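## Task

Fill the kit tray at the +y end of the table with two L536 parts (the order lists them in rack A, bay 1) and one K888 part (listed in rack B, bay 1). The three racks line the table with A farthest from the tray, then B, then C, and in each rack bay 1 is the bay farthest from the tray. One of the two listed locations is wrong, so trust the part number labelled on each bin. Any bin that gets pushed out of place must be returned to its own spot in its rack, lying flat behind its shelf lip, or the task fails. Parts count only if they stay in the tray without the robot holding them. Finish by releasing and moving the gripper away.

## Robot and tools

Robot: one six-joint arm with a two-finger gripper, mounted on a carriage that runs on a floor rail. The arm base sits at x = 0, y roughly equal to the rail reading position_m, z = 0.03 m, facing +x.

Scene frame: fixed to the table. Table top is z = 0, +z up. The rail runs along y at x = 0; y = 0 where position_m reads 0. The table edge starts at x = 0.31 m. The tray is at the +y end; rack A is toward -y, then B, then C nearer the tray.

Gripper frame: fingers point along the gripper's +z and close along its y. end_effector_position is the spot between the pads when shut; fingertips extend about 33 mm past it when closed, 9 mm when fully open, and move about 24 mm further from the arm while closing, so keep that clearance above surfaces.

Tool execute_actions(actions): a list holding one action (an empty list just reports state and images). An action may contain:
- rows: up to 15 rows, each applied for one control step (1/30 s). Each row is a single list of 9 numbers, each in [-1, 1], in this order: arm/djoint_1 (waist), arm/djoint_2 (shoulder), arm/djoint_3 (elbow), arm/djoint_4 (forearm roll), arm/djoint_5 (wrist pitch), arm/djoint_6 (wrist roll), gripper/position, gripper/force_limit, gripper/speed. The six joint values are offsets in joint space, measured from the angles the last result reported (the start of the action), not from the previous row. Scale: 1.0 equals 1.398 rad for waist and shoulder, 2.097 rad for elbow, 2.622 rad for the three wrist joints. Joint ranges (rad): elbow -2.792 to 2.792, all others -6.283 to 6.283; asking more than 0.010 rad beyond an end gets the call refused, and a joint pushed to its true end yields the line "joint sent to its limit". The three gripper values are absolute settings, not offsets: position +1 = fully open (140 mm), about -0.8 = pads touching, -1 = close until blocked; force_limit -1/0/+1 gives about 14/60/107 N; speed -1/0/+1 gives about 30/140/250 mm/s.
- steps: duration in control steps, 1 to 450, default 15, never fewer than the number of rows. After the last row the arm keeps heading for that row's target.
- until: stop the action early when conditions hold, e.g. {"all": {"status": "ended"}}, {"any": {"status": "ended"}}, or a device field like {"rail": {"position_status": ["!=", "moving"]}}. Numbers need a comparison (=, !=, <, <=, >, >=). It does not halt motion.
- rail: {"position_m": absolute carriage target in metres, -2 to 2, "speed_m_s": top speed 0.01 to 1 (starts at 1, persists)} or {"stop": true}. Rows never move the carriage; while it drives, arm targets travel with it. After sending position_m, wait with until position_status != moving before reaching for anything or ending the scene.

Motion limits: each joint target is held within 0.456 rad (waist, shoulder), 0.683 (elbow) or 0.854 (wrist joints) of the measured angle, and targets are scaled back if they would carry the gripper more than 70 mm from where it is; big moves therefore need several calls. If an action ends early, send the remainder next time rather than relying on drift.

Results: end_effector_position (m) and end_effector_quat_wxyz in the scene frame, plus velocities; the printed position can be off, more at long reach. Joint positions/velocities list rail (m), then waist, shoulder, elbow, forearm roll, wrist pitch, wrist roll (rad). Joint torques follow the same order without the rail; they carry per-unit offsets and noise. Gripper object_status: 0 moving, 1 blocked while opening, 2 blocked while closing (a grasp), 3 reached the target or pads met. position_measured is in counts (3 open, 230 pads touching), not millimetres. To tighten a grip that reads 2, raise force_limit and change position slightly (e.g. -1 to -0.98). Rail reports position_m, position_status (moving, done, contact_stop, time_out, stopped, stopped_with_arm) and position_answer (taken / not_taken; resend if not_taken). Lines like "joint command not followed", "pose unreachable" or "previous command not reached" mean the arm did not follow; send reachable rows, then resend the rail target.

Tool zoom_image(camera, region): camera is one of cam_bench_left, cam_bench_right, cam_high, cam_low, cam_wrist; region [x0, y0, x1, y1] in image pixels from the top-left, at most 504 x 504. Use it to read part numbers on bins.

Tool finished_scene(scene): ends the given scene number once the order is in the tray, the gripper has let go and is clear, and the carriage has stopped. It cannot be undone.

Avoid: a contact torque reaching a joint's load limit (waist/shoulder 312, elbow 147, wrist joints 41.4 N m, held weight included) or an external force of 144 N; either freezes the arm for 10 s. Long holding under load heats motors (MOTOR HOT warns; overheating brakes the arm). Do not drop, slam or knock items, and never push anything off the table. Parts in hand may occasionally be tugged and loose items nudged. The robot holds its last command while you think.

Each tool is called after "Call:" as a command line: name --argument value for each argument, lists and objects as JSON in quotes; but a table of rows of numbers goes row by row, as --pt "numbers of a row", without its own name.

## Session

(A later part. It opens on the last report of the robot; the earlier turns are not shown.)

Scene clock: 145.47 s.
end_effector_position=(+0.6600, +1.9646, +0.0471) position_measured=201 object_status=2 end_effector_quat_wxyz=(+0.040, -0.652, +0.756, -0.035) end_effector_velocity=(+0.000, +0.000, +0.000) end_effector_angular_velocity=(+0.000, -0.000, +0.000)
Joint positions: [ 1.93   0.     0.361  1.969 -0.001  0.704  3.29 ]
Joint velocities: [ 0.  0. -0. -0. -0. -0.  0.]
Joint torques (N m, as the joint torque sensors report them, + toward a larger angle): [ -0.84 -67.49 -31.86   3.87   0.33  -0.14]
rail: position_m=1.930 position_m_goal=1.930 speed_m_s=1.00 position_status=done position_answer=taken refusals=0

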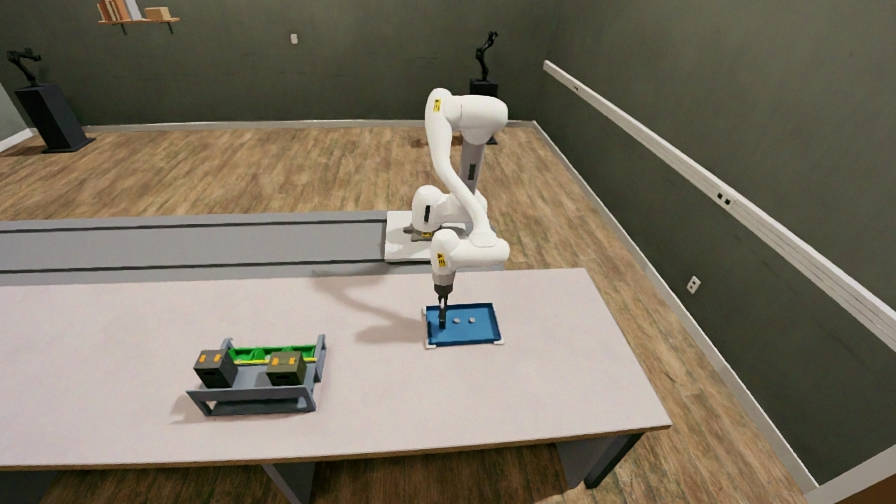

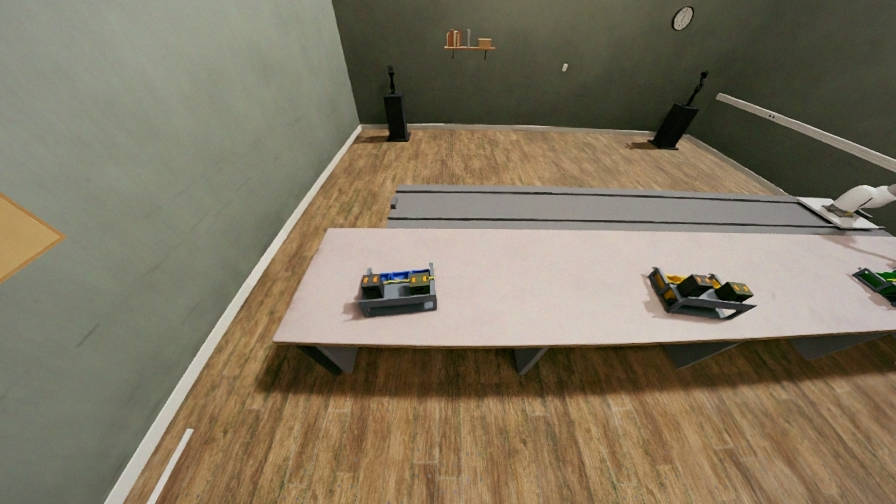

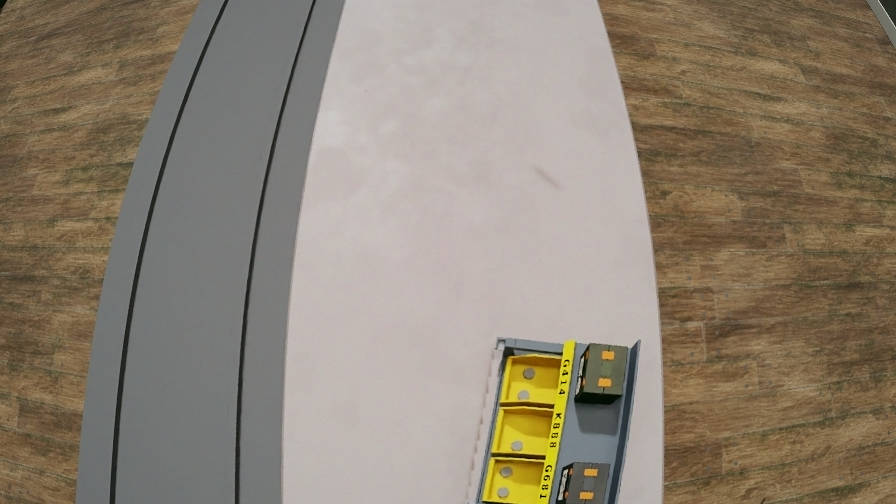

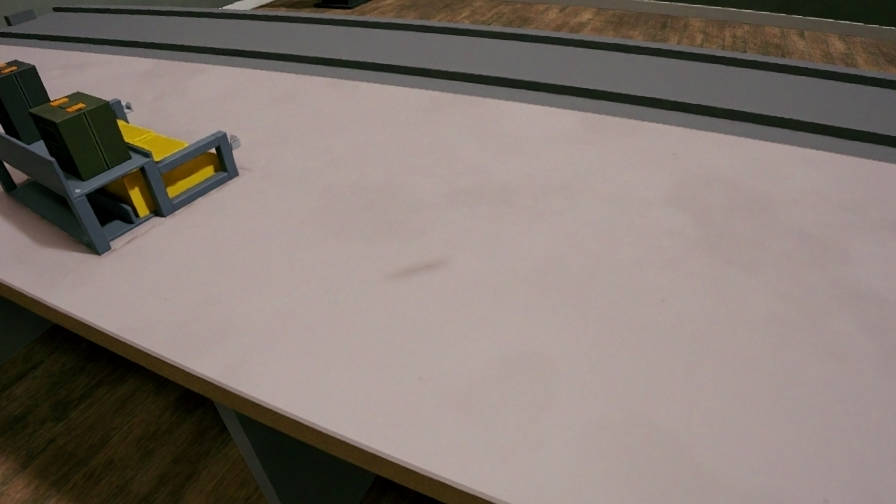

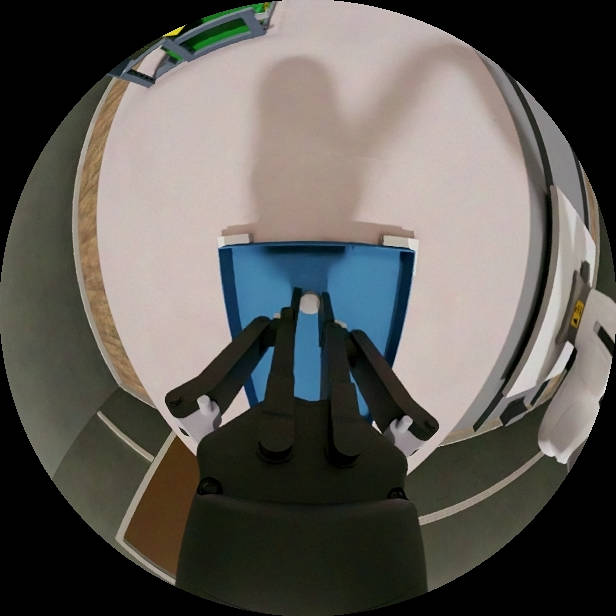

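Call:
execute_actions --actions '[{"rows":[[0,0,0,0,0,0,-0.36,0,0],[0,0,0,0,0,0,-0.36,0,0],[0,0,0,0,0,0,-0.36,0,0],[0,0,0,0,0,0,-0.36,0,0],[0,0,0,0,0,0,-0.36,0,0],[0,0,0,0,0,0,-0.36,0,0],[0,0,0,0,0,0,-0.36,0,0],[0,0,0,0,0,0,-0.36,0,0],[0,-0.152,-0.025,0,0.1,0,-0.36,0,0]],"steps":32}]'

Call:
finished_scene --scene 1

Scene clock: 153.80 s.
end_effector_position=(+0.6203, +1.9645, +0.2000) position_measured=174 object_status=3 end_effector_quat_wxyz=(+0.041, -0.652, +0.756, -0.036) end_effector_velocity=(+0.000, -0.000, -0.000) end_effector_angular_velocity=(-0.000, +0.000, -0.000)
Joint positions: [ 1.93   0.     0.148  1.917 -0.001  0.966  3.29 ]
Joint velocities: [ 0. -0.  0. -0. -0.  0.  0.]
Joint torques (N m, as the joint torque sensors report them, + toward a larger angle): [  1.43 -50.1  -37.66   4.33   0.54  -0.18]
rail: position_m=1.930 position_m_goal=1.930 speed_m_s=1.00 position_status=done position_answer=taken refusals=0

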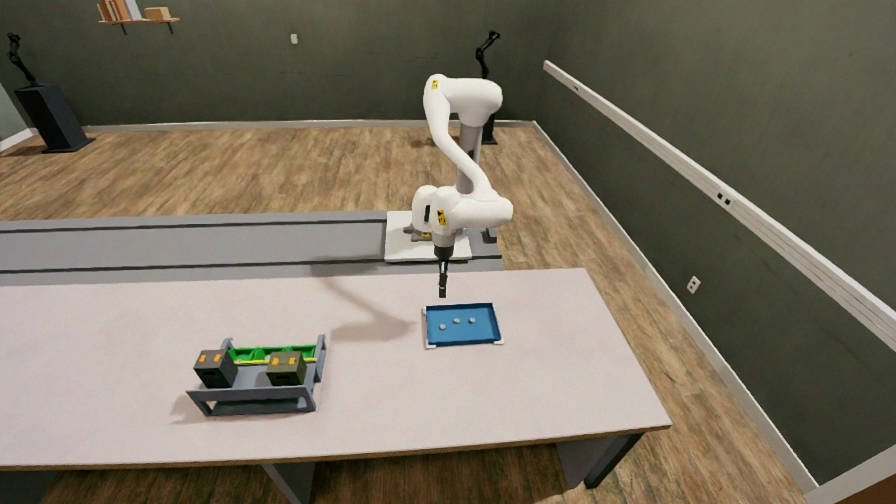

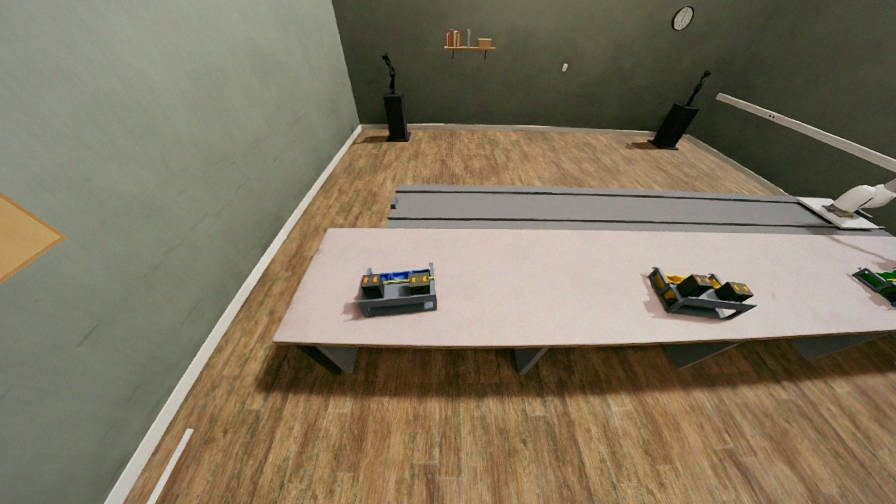

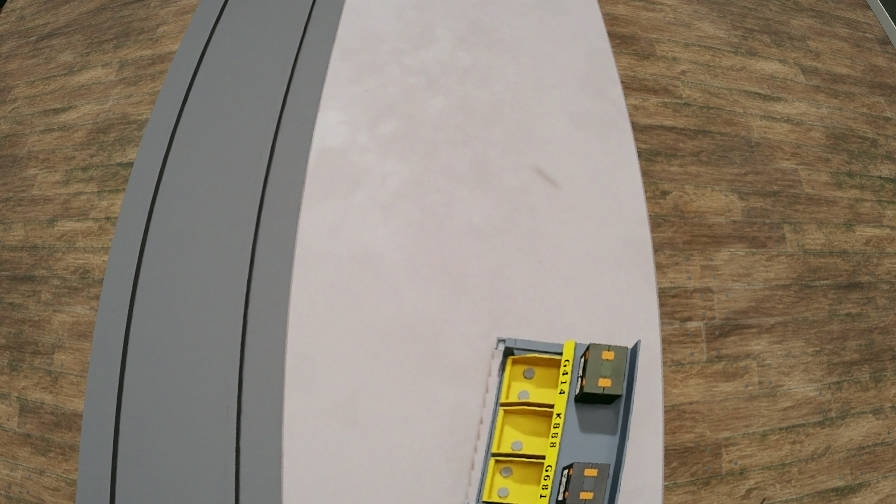

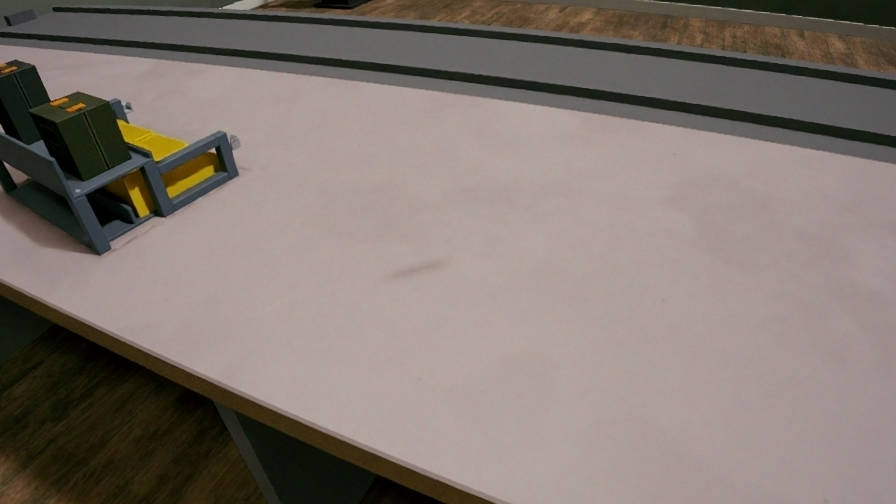

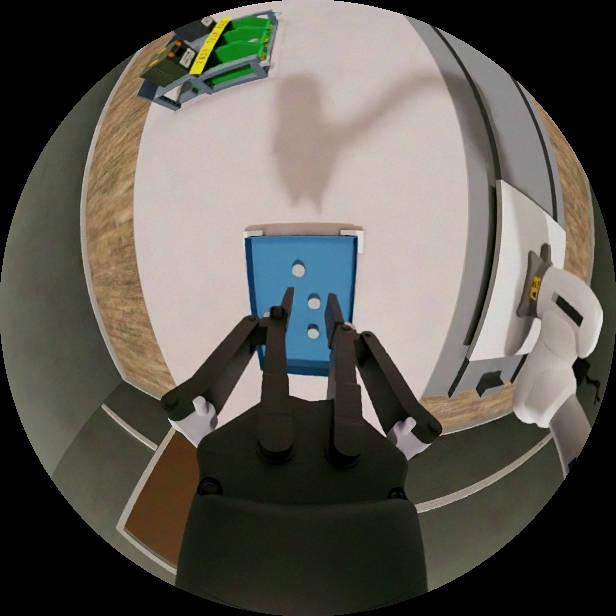

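The scene is finished: the task was done.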